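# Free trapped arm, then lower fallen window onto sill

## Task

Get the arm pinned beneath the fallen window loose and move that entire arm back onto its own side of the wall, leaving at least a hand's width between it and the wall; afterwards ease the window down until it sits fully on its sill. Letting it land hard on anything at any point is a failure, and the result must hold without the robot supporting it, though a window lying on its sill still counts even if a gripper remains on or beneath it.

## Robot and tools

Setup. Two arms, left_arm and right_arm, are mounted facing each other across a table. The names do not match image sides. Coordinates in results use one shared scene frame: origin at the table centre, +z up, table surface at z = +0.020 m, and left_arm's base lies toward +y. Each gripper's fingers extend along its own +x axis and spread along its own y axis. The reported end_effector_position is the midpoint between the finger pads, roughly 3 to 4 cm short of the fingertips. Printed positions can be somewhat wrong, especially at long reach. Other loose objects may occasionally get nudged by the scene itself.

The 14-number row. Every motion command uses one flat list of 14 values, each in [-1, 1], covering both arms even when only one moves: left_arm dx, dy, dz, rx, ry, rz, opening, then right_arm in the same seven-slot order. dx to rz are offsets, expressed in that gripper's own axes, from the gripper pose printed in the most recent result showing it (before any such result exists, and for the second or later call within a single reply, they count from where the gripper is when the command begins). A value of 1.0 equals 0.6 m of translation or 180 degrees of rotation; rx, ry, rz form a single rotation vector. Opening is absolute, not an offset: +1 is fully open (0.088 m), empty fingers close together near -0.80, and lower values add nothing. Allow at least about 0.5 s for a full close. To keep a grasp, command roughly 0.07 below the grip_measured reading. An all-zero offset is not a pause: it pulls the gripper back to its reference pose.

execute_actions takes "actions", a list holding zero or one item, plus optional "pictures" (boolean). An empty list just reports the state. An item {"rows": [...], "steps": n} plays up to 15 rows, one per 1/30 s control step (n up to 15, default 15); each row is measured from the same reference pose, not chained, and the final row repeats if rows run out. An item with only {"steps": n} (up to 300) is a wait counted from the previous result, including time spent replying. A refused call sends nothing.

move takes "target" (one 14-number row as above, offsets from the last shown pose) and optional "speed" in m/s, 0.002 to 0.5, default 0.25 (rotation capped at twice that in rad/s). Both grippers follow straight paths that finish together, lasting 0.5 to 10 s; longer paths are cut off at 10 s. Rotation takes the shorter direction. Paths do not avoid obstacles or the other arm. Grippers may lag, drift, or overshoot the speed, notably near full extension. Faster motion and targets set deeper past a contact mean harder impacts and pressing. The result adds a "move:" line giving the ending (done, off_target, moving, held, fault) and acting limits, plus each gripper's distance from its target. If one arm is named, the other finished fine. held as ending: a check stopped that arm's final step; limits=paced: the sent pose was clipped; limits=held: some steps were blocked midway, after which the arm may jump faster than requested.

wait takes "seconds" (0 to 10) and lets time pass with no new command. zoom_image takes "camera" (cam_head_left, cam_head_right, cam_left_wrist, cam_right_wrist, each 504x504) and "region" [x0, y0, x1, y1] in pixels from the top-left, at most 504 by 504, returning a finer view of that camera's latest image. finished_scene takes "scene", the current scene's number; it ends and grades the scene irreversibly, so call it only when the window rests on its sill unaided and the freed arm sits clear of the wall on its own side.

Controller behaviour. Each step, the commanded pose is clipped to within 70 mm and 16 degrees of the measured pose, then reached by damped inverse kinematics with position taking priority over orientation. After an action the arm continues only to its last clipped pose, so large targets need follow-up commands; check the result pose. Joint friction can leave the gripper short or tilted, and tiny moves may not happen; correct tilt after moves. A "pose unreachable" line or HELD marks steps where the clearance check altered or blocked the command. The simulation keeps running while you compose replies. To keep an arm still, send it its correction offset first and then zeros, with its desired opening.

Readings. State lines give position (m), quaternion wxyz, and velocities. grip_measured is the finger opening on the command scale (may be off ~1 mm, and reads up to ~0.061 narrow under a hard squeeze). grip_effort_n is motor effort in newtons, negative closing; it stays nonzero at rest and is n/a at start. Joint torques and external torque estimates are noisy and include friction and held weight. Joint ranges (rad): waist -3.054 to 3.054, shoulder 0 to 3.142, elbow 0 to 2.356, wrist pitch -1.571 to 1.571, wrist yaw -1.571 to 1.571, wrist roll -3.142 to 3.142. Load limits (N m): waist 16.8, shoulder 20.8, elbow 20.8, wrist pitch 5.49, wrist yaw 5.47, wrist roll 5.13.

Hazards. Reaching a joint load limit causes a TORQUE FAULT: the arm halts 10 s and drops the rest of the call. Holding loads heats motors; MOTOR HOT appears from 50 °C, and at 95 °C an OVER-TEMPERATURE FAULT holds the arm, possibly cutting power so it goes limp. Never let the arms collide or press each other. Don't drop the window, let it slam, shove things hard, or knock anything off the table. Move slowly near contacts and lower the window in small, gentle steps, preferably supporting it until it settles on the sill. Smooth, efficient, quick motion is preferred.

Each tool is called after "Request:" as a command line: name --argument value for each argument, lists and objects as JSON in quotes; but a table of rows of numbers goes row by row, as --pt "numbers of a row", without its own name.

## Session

Request:
execute_actions --actions '[]'

Scene clock: 0.00 s of 4375.00 s.
left_arm: end_effector_position=(+0.1123, +0.1866, +0.4699) grip_measured=+0.857 grip_effort_n=n/a end_effector_quat_wxyz=(+0.801, -0.019, -0.021, -0.598) end_effector_velocity=(+0.002, +0.001, -0.002) end_effector_angular_velocity=(+0.005, +0.010, +0.019) | right_arm: end_effector_position=(-0.0324, +0.1179, +0.1894) grip_measured=+0.829 grip_effort_n=n/a end_effector_quat_wxyz=(+0.665, -0.038, -0.073, +0.742) end_effector_velocity=(+0.000, -0.001, +0.005) end_effector_angular_velocity=(+0.013, -0.007, +0.005)
Joint positions: left_arm=[ 0.007  0.849  0.655  0.25   0.001 -0.006  0.081] | right_arm=[ 0.028  2.336  1.289  1.088 -0.029 -0.158  0.08 ]
Joint velocities: left_arm=[-0.002 -0.002 -0.002 -0.007 -0.022 -0.007 -0.   ] | right_arm=[-0.002 -0.007 -0.002  0.007 -0.007 -0.007  0.   ]
Joint torques (N m, as the arm reports them, + toward a larger angle): no reading
External joint torques (N m, as the arm's controller estimates them; a push from outside toward a larger angle lowers the number): no reading
Heat: left arm: hottest wrist pitch 27 °C (+0.0 °C/min); right arm: hottest wrist pitch 27 °C (+0.0 °C/min).
Hand target (left_arm): +0.112, +0.187, +0.470; +0.801, -0.019, -0.021, -0.598
Hand target (right_arm): -0.033, +0.119, +0.198; +0.664, -0.039, -0.084, +0.742

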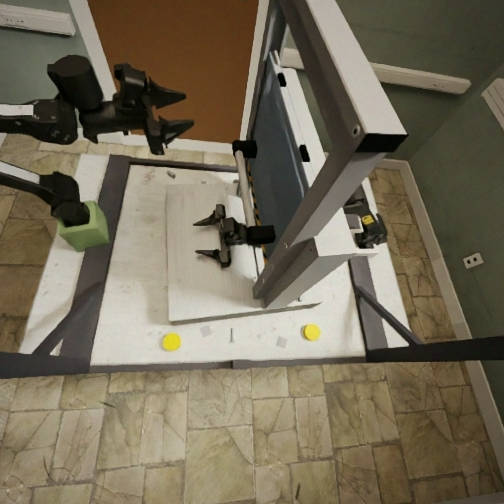

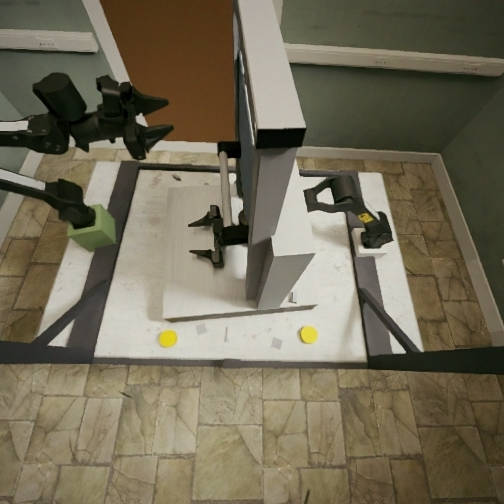

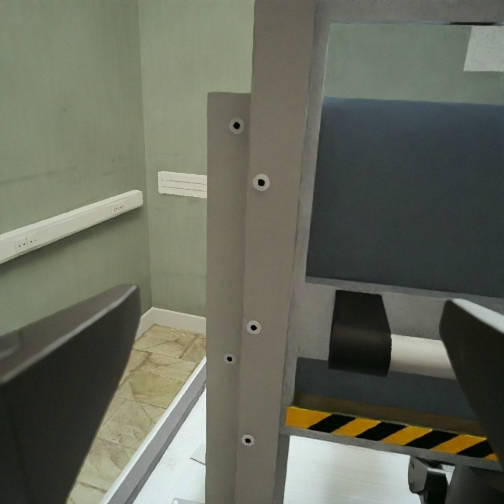

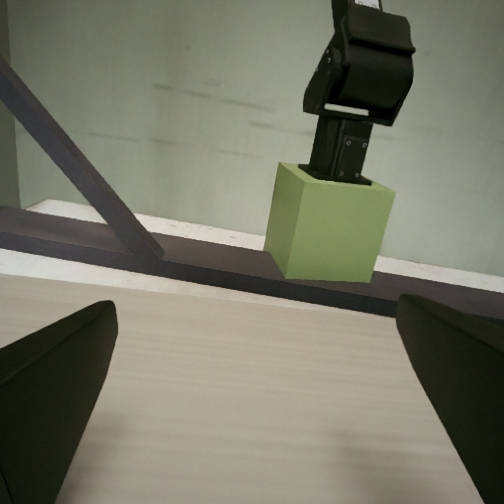

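Request:
move --target '[0.05,-0.21,-0.135,0.498,-0.044,-0.044,1,0,0,0.01,0,0,0,-0.8]'

Scene clock: 5.30 s of 4375.00 s.
left_arm: end_effector_position=(+0.0021, +0.1184, +0.3928) grip_measured=+1.000 grip_effort_n=16.0 end_effector_quat_wxyz=(+0.543, +0.510, -0.485, -0.457) end_effector_velocity=(-0.002, -0.000, -0.002) end_effector_angular_velocity=(+0.005, -0.022, +0.001) | right_arm: end_effector_position=(-0.0320, +0.1177, +0.1864) grip_measured=-0.797 grip_effort_n=-17.9 end_effector_quat_wxyz=(+0.666, -0.038, -0.067, +0.742) end_effector_velocity=(+0.003, -0.000, -0.001) end_effector_angular_velocity=(-0.005, -0.023, -0.001)
Joint positions: left_arm=[-0.448  1.238  0.512  0.789 -0.276  1.58   0.088] | right_arm=[ 0.028  2.34   1.287  1.086 -0.026 -0.15   0.   ]
Joint velocities: left_arm=[-0.007  0.007 -0.002  0.007 -0.007  0.022  0.   ] | right_arm=[-0.007 -0.002 -0.002 -0.007 -0.007 -0.022  0.   ]
Joint torques (N m, as the arm reports them, + toward a larger angle): left_arm=[-0.3  -2.64  6.93  2.41 -0.12  0.07] | right_arm=[  0.24 -14.02   5.53   0.85   0.    -0.31]
External joint torques (N m, as the arm's controller estimates them; a push from outside toward a larger angle lowers the number): left_arm=[-0.32  1.32  0.55  0.72 -0.13  0.13] | right_arm=[ 0.31 -3.54  0.15 -0.88 -0.01 -0.32]
Heat: left arm: hottest wrist pitch 28 °C (+11.3 °C/min); right arm: hottest shoulder 31 °C (+45.3 °C/min).
Hand target (left_arm): +0.001, +0.117, +0.390; +0.540, +0.514, -0.485, -0.457
Hand target (right_arm): -0.033, +0.118, +0.195; +0.665, -0.038, -0.073, +0.742
Off the commanded pose (left_arm): 0.002 m, 1 deg.
Off the commanded pose (right_arm): 0.009 m, 1 deg.
move: off_target (right_arm)

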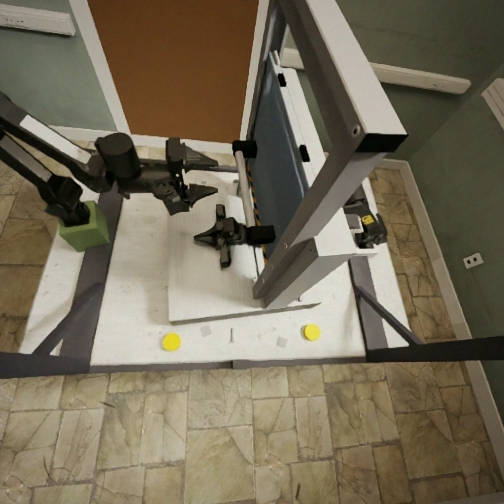

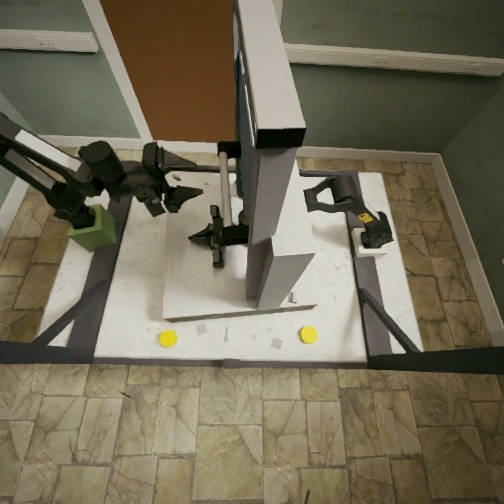

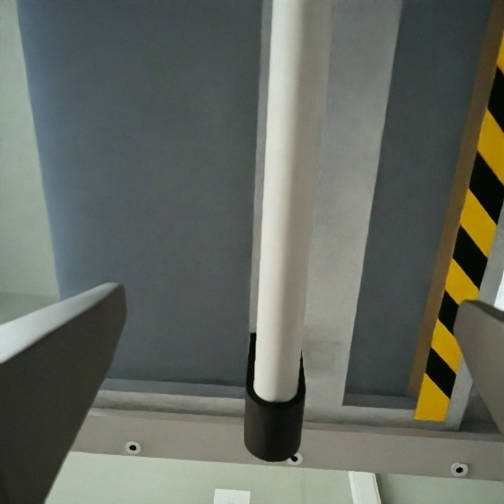

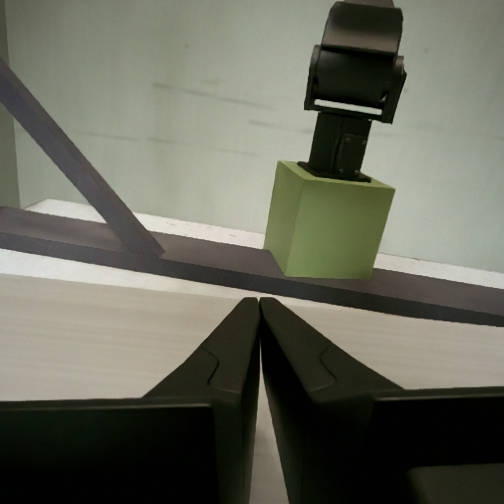

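Request:
move --target '[0.155,-0.012,0,0,0,0,1,0,0,0.005,0,0,0,-0.8]' --speed 0.08

Request:
move --target '[0,0,0,0,0,0,-0.6,0,0,0.005,0,0,0,-0.8]'

Request:
move --target '[0.01,0.14,0,0,0,0,-0.6,0,0,0.005,0,0,0,-0.8]' --speed 0.06

Scene clock: 10.43 s of 4375.00 s.
left_arm: end_effector_position=(+0.0120, +0.0294, +0.3899) grip_measured=+1.000 grip_effort_n=16.0 end_effector_quat_wxyz=(+0.541, +0.513, -0.486, -0.457) end_effector_velocity=(-0.002, -0.003, +0.000) end_effector_angular_velocity=(+0.002, +0.007, -0.010) | right_arm: end_effector_position=(-0.0318, +0.1176, +0.1859) grip_measured=-0.797 grip_effort_n=-17.9 end_effector_quat_wxyz=(+0.666, -0.037, -0.065, +0.742) end_effector_velocity=(+0.000, -0.000, -0.004) end_effector_angular_velocity=(-0.019, -0.024, +0.004)
Joint positions: left_arm=[-0.37   1.61   0.809  0.86  -0.199  1.58   0.088] | right_arm=[ 0.028  2.34   1.286  1.086 -0.025 -0.145  0.   ]
Joint velocities: left_arm=[-0.002  0.007  0.012 -0.007  0.007 -0.007  0.   ] | right_arm=[-0.002 -0.002 -0.002 -0.022 -0.007 -0.022  0.   ]
Joint torques (N m, as the arm reports them, + toward a larger angle): left_arm=[ 0.41 -4.67  8.32  2.23  0.15 -0.23] | right_arm=[  0.18 -12.6    5.43   1.27  -0.02  -0.2 ]
External joint torques (N m, as the arm's controller estimates them; a push from outside toward a larger angle lowers the number): left_arm=[ 0.42  1.81  2.14  0.54  0.15 -0.17] | right_arm=[ 0.17 -2.16  0.07 -0.44 -0.02 -0.22]
Heat: left arm: hottest wrist pitch 28 °C (+5.8 °C/min); right arm: hottest shoulder 35 °C (+46.0 °C/min).
Hand target (left_arm): +0.013, +0.026, +0.391; +0.543, +0.511, -0.485, -0.457
Hand target (right_arm): -0.032, +0.118, +0.189; +0.666, -0.038, -0.067, +0.742
Off the commanded pose (left_arm): 0.004 m, 0 deg.
Off the commanded pose (right_arm): 0.004 m, 0 deg.
After step 90, 0.50 s passed at rest.
move: done

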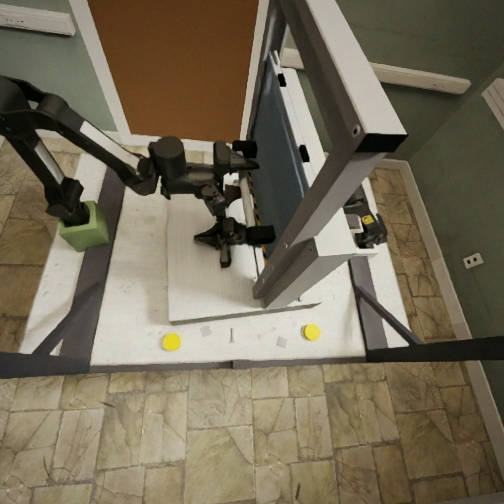

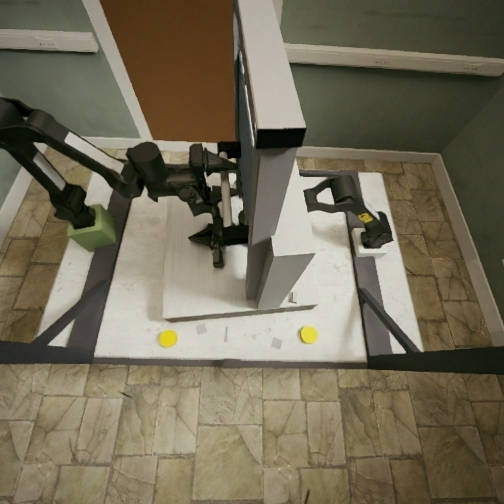

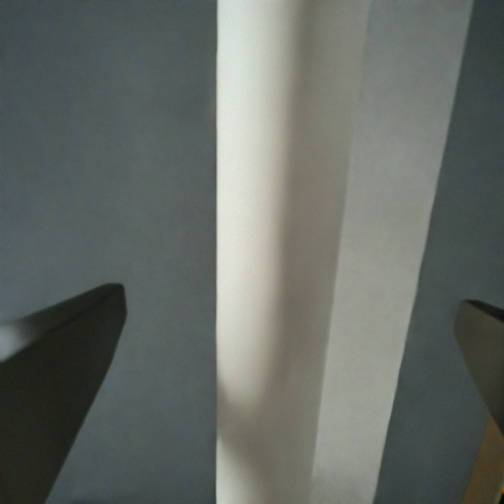

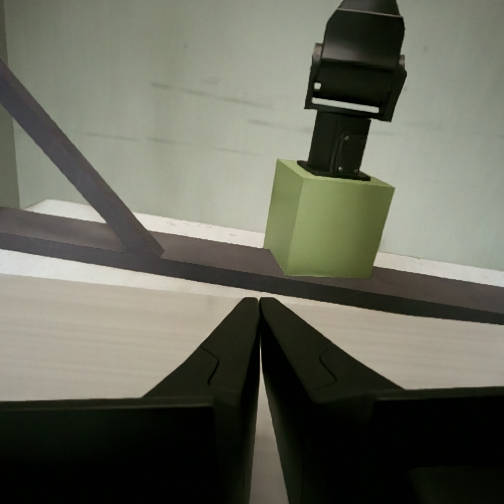

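Scene clock: 11.13 s of 4375.00 s.
left_arm: end_effector_position=(+0.0118, +0.0295, +0.3932) grip_measured=-0.487 grip_effort_n=-83.5 end_effector_quat_wxyz=(+0.544, +0.509, -0.488, -0.454) end_effector_velocity=(-0.000, +0.000, +0.001) end_effector_angular_velocity=(+0.002, +0.008, +0.004) | right_arm: end_effector_position=(-0.0314, +0.1175, +0.1855) grip_measured=-0.797 grip_effort_n=-17.9 end_effector_quat_wxyz=(+0.668, -0.034, -0.061, +0.741) end_effector_velocity=(-0.003, -0.001, -0.001) end_effector_angular_velocity=(-0.007, -0.008, +0.010)
Joint positions: left_arm=[-0.37   1.609  0.81   0.868 -0.199  1.579  0.015] | right_arm=[ 0.028  2.34   1.285  1.086 -0.022 -0.136  0.   ]
Joint velocities: left_arm=[-0.002 -0.002  0.002 -0.007 -0.007 -0.007 -0.   ] | right_arm=[ 0.002 -0.002 -0.002 -0.007 -0.007 -0.007  0.   ]
Joint torques (N m, as the arm reports them, + toward a larger angle): left_arm=[ 0.13 -5.47  6.52  1.56  0.02 -0.06] | right_arm=[  0.09 -12.64   5.42   1.27  -0.06  -0.39]
External joint torques (N m, as the arm's controller estimates them; a push from outside toward a larger angle lowers the number): left_arm=[ 0.13  0.97  0.34 -0.12  0.01  0.  ] | right_arm=[ 0.02 -2.19  0.07 -0.45 -0.05 -0.4 ]
Heat: left arm: hottest wrist pitch 28 °C (+5.4 °C/min); right arm: hottest shoulder 35 °C (+43.1 °C/min).
Hand target (left_arm): +0.012, +0.029, +0.390; +0.541, +0.513, -0.486, -0.457
Hand target (right_arm): -0.032, +0.117, +0.189; +0.666, -0.037, -0.065, +0.742
Off the commanded pose (left_arm): 0.003 m, 1 deg.
Off the commanded pose (right_arm): 0.004 m, 1 deg.
move: done

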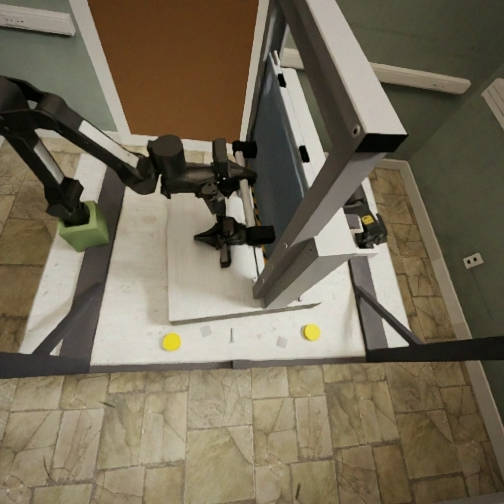

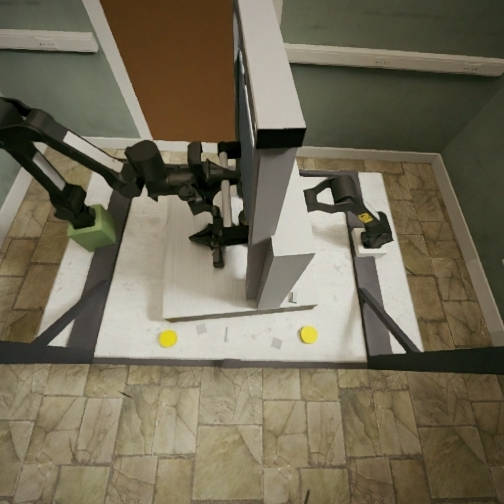

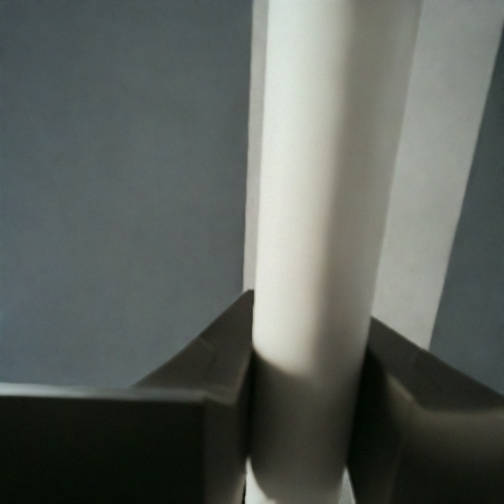

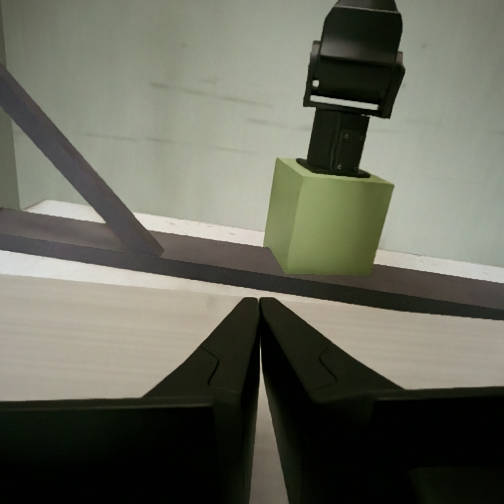

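Scene clock: 12.83 s of 4375.00 s.
left_arm: end_effector_position=(+0.0117, +0.0281, +0.4075) grip_measured=-0.490 grip_effort_n=-83.5 end_effector_quat_wxyz=(+0.501, +0.553, -0.448, -0.494) end_effector_velocity=(-0.004, +0.001, -0.007) end_effector_angular_velocity=(+0.041, +0.004, -0.014) | right_arm: end_effector_position=(-0.0312, +0.1174, +0.1828) grip_measured=-0.797 grip_effort_n=-17.9 end_effector_quat_wxyz=(+0.668, -0.036, -0.056, +0.741) end_effector_velocity=(+0.003, -0.000, -0.004) end_effector_angular_velocity=(-0.021, -0.009, -0.010)
Joint positions: left_arm=[-0.37   1.524  0.95   0.474 -0.2    1.562  0.015] | right_arm=[ 0.028  2.342  1.284  1.079 -0.021 -0.131  0.   ]
Joint velocities: left_arm=[-0.007 -0.002  0.007 -0.051  0.007 -0.007  0.   ] | right_arm=[-0.002 -0.002 -0.002 -0.022  0.007 -0.007  0.   ]
Joint torques (N m, as the arm reports them, + toward a larger angle): left_arm=[  0.05 -11.16  16.62   4.79  -0.03   0.48] | right_arm=[  0.07 -12.75   5.36   1.81   0.01  -0.18]
External joint torques (N m, as the arm's controller estimates them; a push from outside toward a larger angle lowers the number): left_arm=[ 0.1  -4.9  10.    3.09 -0.03  0.53] | right_arm=[ 0.09 -2.3   0.01  0.09  0.01 -0.2 ]
Heat: left arm: hottest wrist pitch 29 °C (+9.4 °C/min); right arm: hottest shoulder 36 °C (+42.1 °C/min).
Hand target (left_arm): +0.012, +0.035, +0.476; +0.545, +0.509, -0.487, -0.454
Hand target (right_arm): -0.032, +0.117, +0.188; +0.668, -0.034, -0.061, +0.741
Off the commanded pose (left_arm): 0.070 m, 10 deg.
Off the commanded pose (right_arm): 0.006 m, 1 deg.
move: off_target (left_arm)

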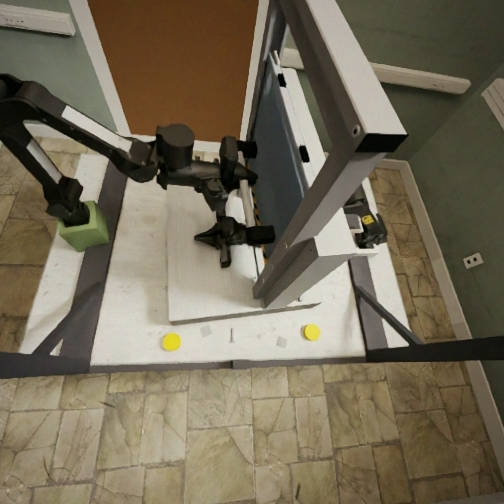

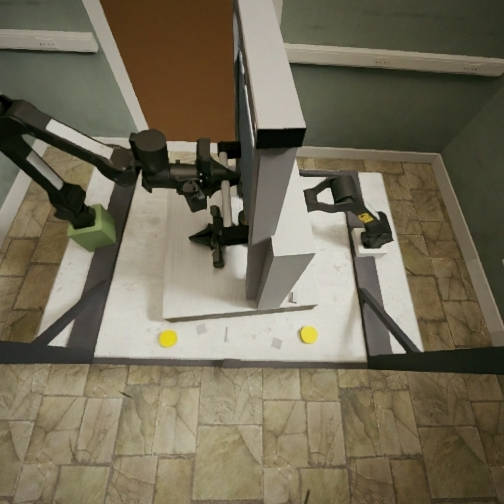

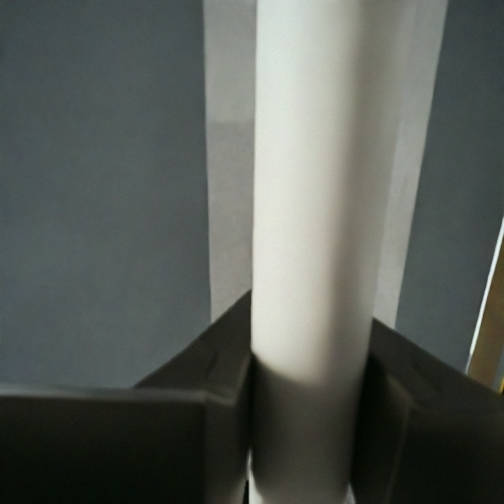

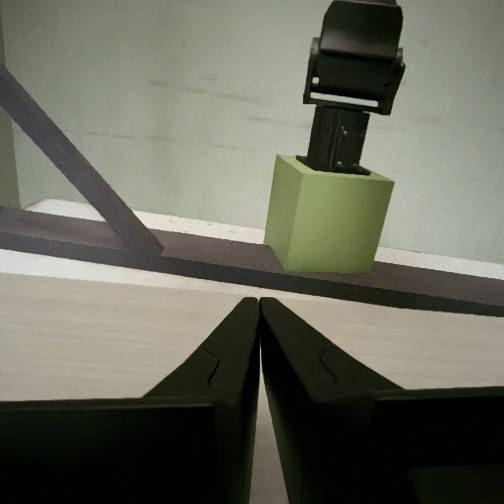

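Request:
execute_actions --actions '[{"rows":[[-0.01,0.095,0,0,0,0.035,-0.6,-0.03,0,0,0,0,0,-0.8],[-0.01,0.095,0,0,0,0.035,-0.6,-0.06,0,0,0,0,0,-0.8],[-0.01,0.095,0,0,0,0.035,-0.6,-0.1,0,0.005,0,0,0,-0.8]]}]' --pictures false

Request:
execute_actions --actions '[{"rows":[[-0.01,0.095,0,0,0,0.035,-0.6,-0.12,0,0.005,0,0,0,-0.8]]}]'

Scene clock: 16.83 s of 4375.00 s.
left_arm: end_effector_position=(+0.0118, +0.0280, +0.4026) grip_measured=-0.490 grip_effort_n=-83.5 end_effector_quat_wxyz=(+0.488, +0.564, -0.438, -0.502) end_effector_velocity=(-0.000, +0.000, -0.004) end_effector_angular_velocity=(+0.011, +0.005, +0.006) | right_arm: end_effector_position=(-0.0265, +0.0625, +0.1794) grip_measured=-0.797 grip_effort_n=-17.9 end_effector_quat_wxyz=(+0.668, -0.039, -0.053, +0.742) end_effector_velocity=(+0.002, -0.023, +0.008) end_effector_angular_velocity=(+0.013, -0.006, +0.005)
Joint positions: left_arm=[-0.37   1.523  0.966  0.416 -0.2    1.562  0.015] | right_arm=[ 0.028  2.212  1.006  1.218 -0.021 -0.131  0.   ]
Joint velocities: left_arm=[-0.002  0.002 -0.002 -0.007 -0.007 -0.007 -0.   ] | right_arm=[-0.002 -0.071 -0.11   0.051 -0.007 -0.007  0.   ]
Joint torques (N m, as the arm reports them, + toward a larger angle): left_arm=[ -0.21 -10.85  15.71   4.7   -0.12   0.65] | right_arm=[ -0.11 -11.81   4.23   2.14  -0.04  -0.01]
External joint torques (N m, as the arm's controller estimates them; a push from outside toward a larger angle lowers the number): left_arm=[-0.21 -4.48  8.96  2.97 -0.11  0.7 ] | right_arm=[-0.11 -2.7  -0.55  0.42 -0.04 -0.02]
Heat: left arm: hottest wrist pitch 33 °C (+21.4 °C/min); right arm: hottest shoulder 39 °C (+42.8 °C/min).
Hand target (left_arm): +0.011, +0.033, +0.464; +0.528, +0.527, -0.477, -0.465
Hand target (right_arm): -0.026, +0.058, +0.185; +0.668, -0.036, -0.056, +0.741
Off the commanded pose (left_arm): 0.062 m, 9 deg.
Off the commanded pose (right_arm): 0.007 m, 1 deg.
Steps of this call (steps 1 to 90: nothing new was sent; then 0.50 s passed at rest; steps 91 to 105: all 15 steps of this action). Readings (end_effector_position):
91: left_arm (+0.0118, +0.0280, +0.4069) | right_arm (-0.0310, +0.1159, +0.1810)
92: left_arm (+0.0118, +0.0279, +0.4064) | right_arm (-0.0307, +0.1117, +0.1809)
94: left_arm (+0.0118, +0.0278, +0.4056) | right_arm (-0.0295, +0.0971, +0.1798)
98: left_arm (+0.0118, +0.0277, +0.4047) | right_arm (-0.0276, +0.0754, +0.1781)
105: the state above

Scene clock: 17.33 s of 4375.00 s.
left_arm: end_effector_position=(+0.0117, +0.0275, +0.4009) grip_measured=-0.490 grip_effort_n=-83.5 end_effector_quat_wxyz=(+0.478, +0.572, -0.430, -0.508) end_effector_velocity=(+0.000, +0.000, +0.001) end_effector_angular_velocity=(+0.002, +0.008, -0.004) | right_arm: end_effector_position=(-0.0208, -0.0048, +0.1784) grip_measured=-0.797 grip_effort_n=-17.9 end_effector_quat_wxyz=(+0.667, -0.042, -0.050, +0.742) end_effector_velocity=(+0.002, -0.022, -0.004) end_effector_angular_velocity=(-0.031, -0.010, -0.005)
Joint positions: left_arm=[-0.37   1.523  0.988  0.361 -0.2    1.561  0.015] | right_arm=[ 0.028  2.065  0.699  1.37  -0.021 -0.131  0.   ]
Joint velocities: left_arm=[ 0.002 -0.002  0.002 -0.007  0.007 -0.007 -0.   ] | right_arm=[ 0.002 -0.056 -0.095  0.007  0.007 -0.007  0.   ]
Joint torques (N m, as the arm reports them, + toward a larger angle): left_arm=[ -0.22 -10.34  15.9    4.5   -0.12   0.66] | right_arm=[-0.13 -9.49  3.41  2.08 -0.07 -0.02]
External joint torques (N m, as the arm's controller estimates them; a push from outside toward a larger angle lowers the number): left_arm=[-0.24 -3.91  9.1   2.75 -0.11  0.71] | right_arm=[-0.12 -2.13 -0.59  0.41 -0.07 -0.04]
Heat: left arm: hottest wrist pitch 33 °C (+20.8 °C/min); right arm: hottest shoulder 39 °C (+41.5 °C/min).
Hand target (left_arm): +0.011, +0.030, +0.459; +0.515, +0.539, -0.468, -0.474
Hand target (right_arm): -0.020, -0.009, +0.182; +0.668, -0.039, -0.053, +0.742
Off the commanded pose (left_arm): 0.059 m, 8 deg.
Off the commanded pose (right_arm): 0.006 m, 0 deg.
Steps of this call (steps 1 to 15: all 15 steps of this action). Readings (end_effector_position):
1: left_arm (+0.0118, +0.0280, +0.4020) | right_arm (-0.0261, +0.0571, +0.1798)
2: left_arm (+0.0118, +0.0279, +0.4017) | right_arm (-0.0252, +0.0474, +0.1799)
4: left_arm (+0.0117, +0.0277, +0.4015) | right_arm (-0.0236, +0.0284, +0.1778)
8: left_arm (+0.0117, +0.0275, +0.4013) | right_arm (-0.0218, +0.0069, +0.1755)
15: the state above

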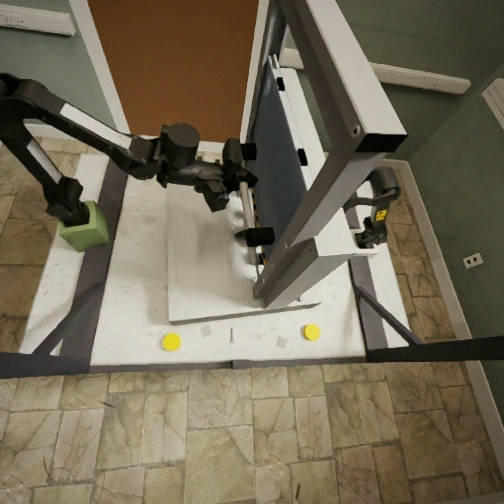

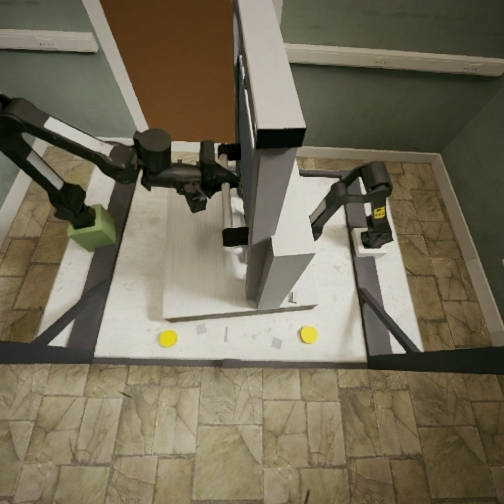

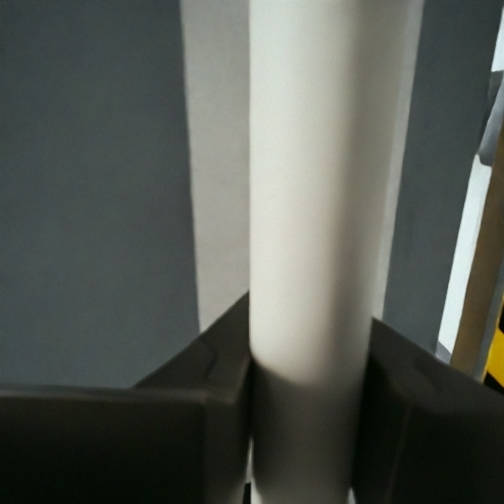

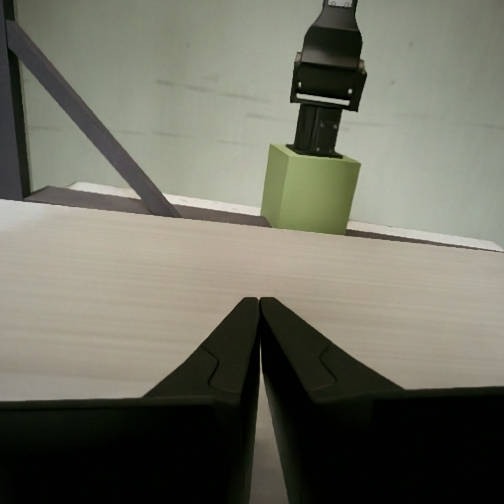

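Request:
execute_actions --actions '[{"rows":[[-0.013,0.075,0,0,0,0.035,-0.6,-0.2,0,0.05,0,0,0,-0.8]]}]' --pictures false

Request:
execute_actions --actions '[{"rows":[[-0.013,0.07,0,0,0,0.035,-0.6,-0.24,0,0.12,0,0,0,-0.8]]}]' --pictures false

Request:
move --target '[0.046,-0.26,0,0,0,0.02,-0.6,-0.07,0,0.02,0,0,0,1]' --speed 0.019

Scene clock: 20.47 s of 4375.00 s.
left_arm: end_effector_position=(+0.0117, +0.0277, +0.3997) grip_measured=-0.490 grip_effort_n=-83.5 end_effector_quat_wxyz=(+0.477, +0.574, -0.429, -0.510) end_effector_velocity=(+0.002, +0.000, -0.001) end_effector_angular_velocity=(+0.006, +0.003, +0.020) | right_arm: end_effector_position=(-0.0132, -0.1147, +0.2061) grip_measured=-0.797 grip_effort_n=-17.9 end_effector_quat_wxyz=(+0.667, -0.041, -0.051, +0.742) end_effector_velocity=(+0.004, -0.061, +0.015) end_effector_angular_velocity=(-0.031, -0.010, +0.010)
Joint positions: left_arm=[-0.37   1.523  0.989  0.353 -0.2    1.561  0.015] | right_arm=[ 0.035  1.658  0.258  1.408 -0.017 -0.131  0.   ]
Joint velocities: left_arm=[-0.002  0.002  0.002 -0.007 -0.022 -0.007 -0.   ] | right_arm=[ 0.002 -0.354 -0.217 -0.168 -0.007 -0.007  0.   ]
Joint torques (N m, as the arm reports them, + toward a larger angle): left_arm=[-0.3  -9.5  13.62  4.23 -0.15  0.65] | right_arm=[ 0.22 -5.67  3.44  1.8   0.13  0.01]
External joint torques (N m, as the arm's controller estimates them; a push from outside toward a larger angle lowers the number): left_arm=[-0.3  -3.1   6.85  2.49 -0.13  0.7 ] | right_arm=[ 0.22 -1.29 -0.5   0.13  0.13 -0.01]
Heat: left arm: hottest wrist pitch 35 °C (+23.5 °C/min); right arm: hottest shoulder 39 °C (+35.2 °C/min).
Hand target (left_arm): +0.011, +0.030, +0.446; +0.506, +0.548, -0.461, -0.481
Hand target (right_arm): -0.013, -0.124, +0.208; +0.667, -0.041, -0.051, +0.742
Off the commanded pose (left_arm): 0.047 m, 7 deg.
Off the commanded pose (right_arm): 0.010 m, 0 deg.
Steps of this call (steps 1 to 79: nothing new was sent; steps 80 to 94: all 15 steps of this action). Readings (end_effector_position):
80: left_arm (+0.0117, +0.0275, +0.4007) | right_arm (-0.0202, -0.0121, +0.1790)
81: left_arm (+0.0117, +0.0275, +0.4006) | right_arm (-0.0194, -0.0216, +0.1802)
83: left_arm (+0.0117, +0.0276, +0.4002) | right_arm (-0.0175, -0.0442, +0.1842)
87: left_arm (+0.0117, +0.0276, +0.3998) | right_arm (-0.0151, -0.0837, +0.1950)
94: the state above

Scene clock: 20.97 s of 4375.00 s.
left_arm: end_effector_position=(+0.0117, +0.0277, +0.3997) grip_measured=-0.490 grip_effort_n=-83.5 end_effector_quat_wxyz=(+0.477, +0.574, -0.429, -0.510) end_effector_velocity=(+0.005, +0.003, -0.007) end_effector_angular_velocity=(+0.027, -0.016, +0.032) | right_arm: end_effector_position=(-0.0130, -0.2041, +0.2820) grip_measured=-0.797 grip_effort_n=-17.9 end_effector_quat_wxyz=(+0.663, +0.042, -0.121, +0.738) end_effector_velocity=(-0.001, -0.096, +0.100) end_effector_angular_velocity=(+0.243, +0.042, +0.024)
Joint positions: left_arm=[-0.37   1.523  0.989  0.353 -0.2    1.561  0.015] | right_arm=[ 0.082  0.885  0.04   1.069  0.017 -0.131  0.   ]
Joint velocities: left_arm=[-0.002 -0.002 -0.007 -0.022 -0.037  0.007 -0.   ] | right_arm=[ 0.09  -1.306 -0.027 -1.033  0.066 -0.007  0.   ]
Joint torques (N m, as the arm reports them, + toward a larger angle): left_arm=[-0.31 -9.25 12.54  4.52 -0.14  0.63] | right_arm=[ 0.09 -1.69  5.05  1.59  0.23 -0.26]
External joint torques (N m, as the arm's controller estimates them; a push from outside toward a larger angle lowers the number): left_arm=[-0.33 -2.85  5.8   2.8  -0.12  0.69] | right_arm=[ 0.09 -0.52 -0.78  0.03  0.23 -0.26]
Heat: left arm: hottest wrist pitch 36 °C (+25.8 °C/min); right arm: hottest shoulder 39 °C (+34.3 °C/min).
Hand target (left_arm): +0.011, +0.030, +0.442; +0.504, +0.550, -0.459, -0.483
Hand target (right_arm): -0.013, -0.217, +0.288; +0.663, +0.046, -0.128, +0.736
Off the commanded pose (left_arm): 0.043 m, 6 deg.
Off the commanded pose (right_arm): 0.056 m, 12 deg.
Steps of this call (steps 1 to 15: all 15 steps of this action). Readings (end_effector_position):
1: left_arm (+0.0117, +0.0277, +0.3997) | right_arm (-0.0128, -0.1203, +0.2075)
2: left_arm (+0.0117, +0.0277, +0.3997) | right_arm (-0.0125, -0.1292, +0.2111)
4: left_arm (+0.0117, +0.0277, +0.3997) | right_arm (-0.0122, -0.1493, +0.2229)
8: left_arm (+0.0117, +0.0277, +0.3997) | right_arm (-0.0122, -0.1766, +0.2460)
15: the state above

Scene clock: 30.00 s of 4375.00 s.
left_arm: end_effector_position=(+0.0118, +0.0247, +0.2386) grip_measured=-0.495 grip_effort_n=-83.5 end_effector_quat_wxyz=(+0.492, +0.554, -0.442, -0.506) end_effector_velocity=(+0.000, +0.001, -0.003) end_effector_angular_velocity=(-0.003, +0.006, +0.006) | right_arm: end_effector_position=(-0.0091, -0.2599, +0.2930) grip_measured=+0.990 grip_effort_n=16.0 end_effector_quat_wxyz=(+0.661, +0.052, -0.126, +0.738) end_effector_velocity=(-0.000, -0.001, -0.005) end_effector_angular_velocity=(-0.016, -0.012, +0.003)
Joint positions: left_arm=[-0.362  1.998  0.683  1.187 -0.176  1.552  0.015] | right_arm=[ 0.132  0.093  0.023  0.317  0.063 -0.136  0.088]
Joint velocities: left_arm=[-0.002  0.012 -0.007  0.022 -0.007 -0.007  0.   ] | right_arm=[-0.002 -0.022 -0.002 -0.037 -0.007 -0.007 -0.   ]
Joint torques (N m, as the arm reports them, + toward a larger angle): left_arm=[ 0.74 -7.37  2.44  3.45 -0.26  0.7 ] | right_arm=[ 0.15  0.42  6.86  1.65  0.12 -0.27]
External joint torques (N m, as the arm's controller estimates them; a push from outside toward a larger angle lowers the number): left_arm=[ 0.69  0.03 -1.9   1.69 -0.25  0.76] | right_arm=[ 0.16 -0.11  0.09  0.04  0.13 -0.29]
Heat: left arm: hottest wrist pitch 39 °C (+24.0 °C/min); right arm: hottest shoulder 36 °C (+18.0 °C/min).
Hand target (left_arm): +0.017, +0.029, +0.241; +0.492, +0.560, -0.446, -0.495
Hand target (right_arm): -0.009, -0.260, +0.293; +0.662, +0.051, -0.128, +0.736
Off the commanded pose (left_arm): 0.006 m, 2 deg.
Off the commanded pose (right_arm): 0.001 m, 0 deg.
move: done

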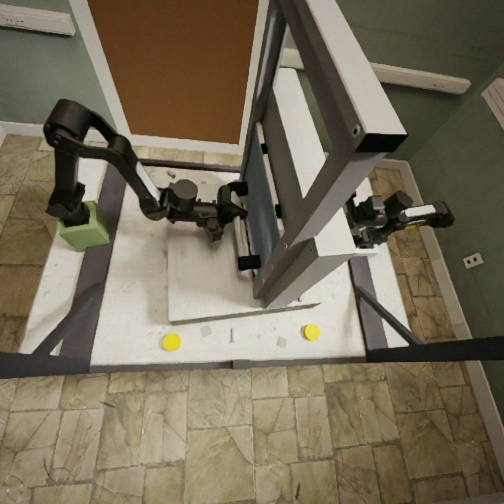

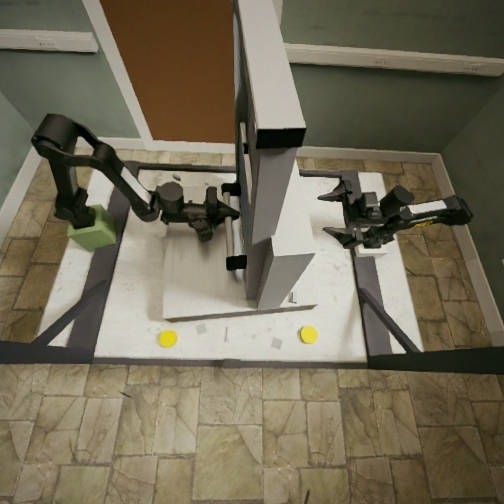

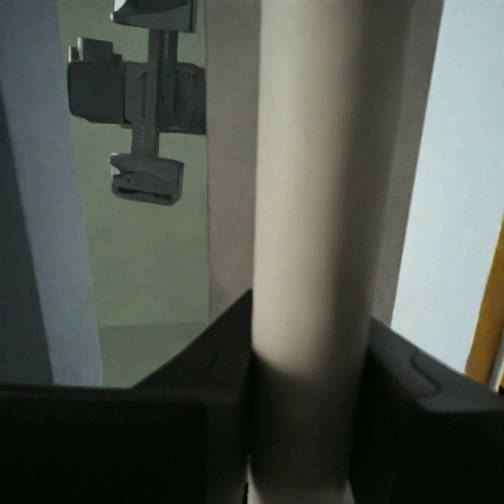

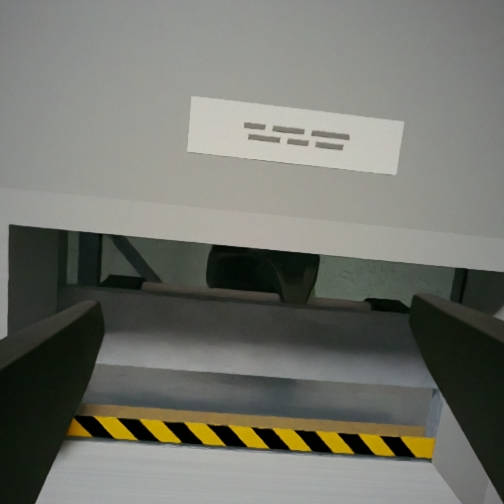

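Clearance looks marginal; pitch the hand up to gain more.

Request:
move --target '[0,0,0,0,0,0,-0.6,-0.07,0,0.15,0,-0.25,0,-0.8]'

Request:
finished_scene --scene 2

Scene clock: 33.23 s of 4375.00 s.
left_arm: end_effector_position=(+0.0118, +0.0246, +0.2368) grip_measured=-0.495 grip_effort_n=-83.5 end_effector_quat_wxyz=(+0.492, +0.553, -0.439, -0.509) end_effector_velocity=(+0.000, +0.001, -0.001) end_effector_angular_velocity=(+0.005, +0.020, +0.008) | right_arm: end_effector_position=(-0.0139, -0.3163, +0.3823) grip_measured=-0.797 grip_effort_n=-17.9 end_effector_quat_wxyz=(+0.600, +0.226, -0.286, +0.712) end_effector_velocity=(+0.001, -0.002, +0.002) end_effector_angular_velocity=(+0.019, -0.028, -0.020)
Joint positions: left_arm=[-0.362  2.002  0.685  1.183 -0.176  1.545  0.015] | right_arm=[ 0.128 -0.     0.018  0.711 -0.042 -0.146  0.   ]
Joint velocities: left_arm=[-0.002 -0.002 -0.002 -0.007 -0.007 -0.022 -0.   ] | right_arm=[-0.022 -0.002  0.002  0.007 -0.022 -0.022  0.   ]
Joint torques (N m, as the arm reports them, + toward a larger angle): left_arm=[ 0.1  -6.73  4.49  2.38  0.    0.16] | right_arm=[-0.17  1.37  5.2   1.3  -0.16 -0.16]
External joint torques (N m, as the arm's controller estimates them; a push from outside toward a larger angle lowers the number): left_arm=[0.1  0.67 0.17 0.64 0.01 0.21] | right_arm=[-0.17  0.17 -0.94  0.22 -0.19 -0.18]
Heat: left arm: hottest wrist pitch 39 °C (+21.7 °C/min); right arm: hottest shoulder 35 °C (+14.4 °C/min).
Hand target (left_arm): +0.012, +0.025, +0.239; +0.492, +0.554, -0.442, -0.506
Hand target (right_arm): -0.015, -0.315, +0.379; +0.600, +0.221, -0.287, +0.713
Off the commanded pose (left_arm): 0.002 m, 0 deg.
Off the commanded pose (right_arm): 0.015 m, 17 deg; orientation clipped at the last step of the last action.
joint sent to its limit (right arm) — the command would take joint 3 (elbow) past its lower limit, so that joint was sent only as far as its limit.
move: off_target (right_arm); limits=paced

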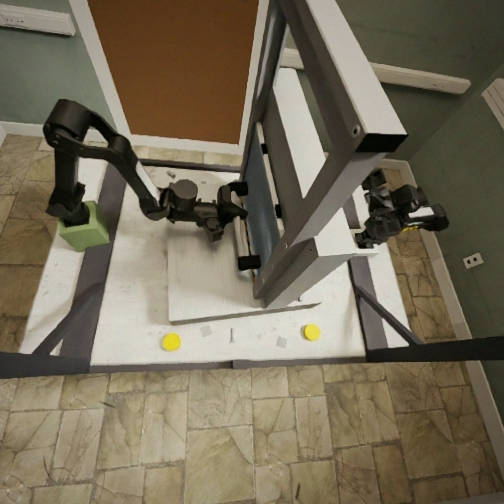

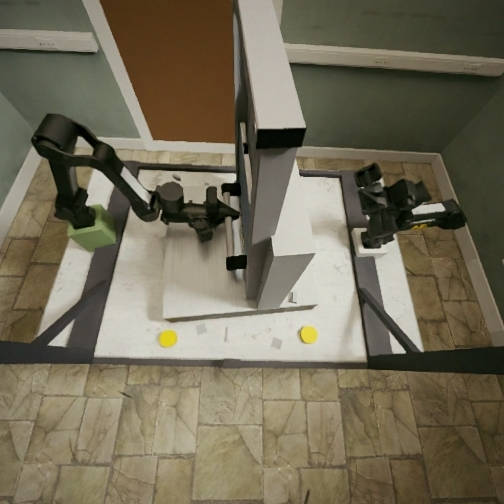

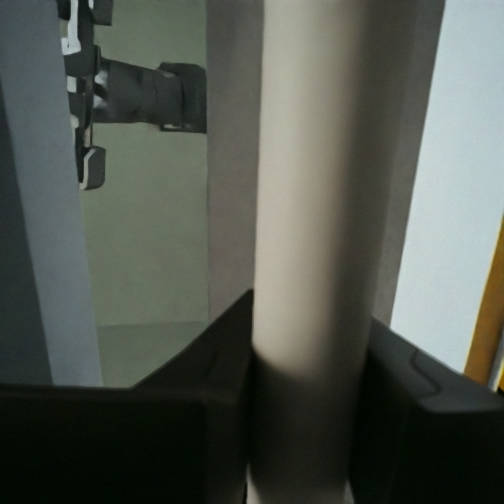

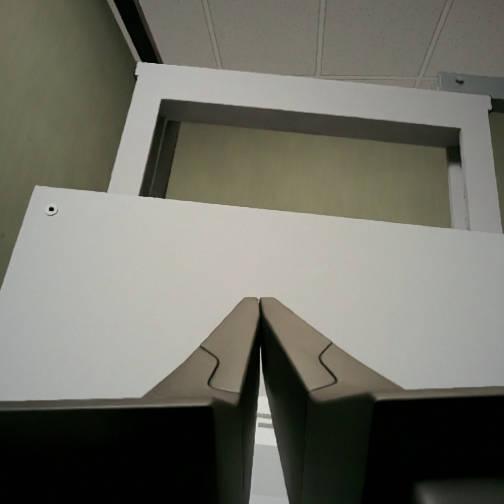

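The scene is finished: the task was done.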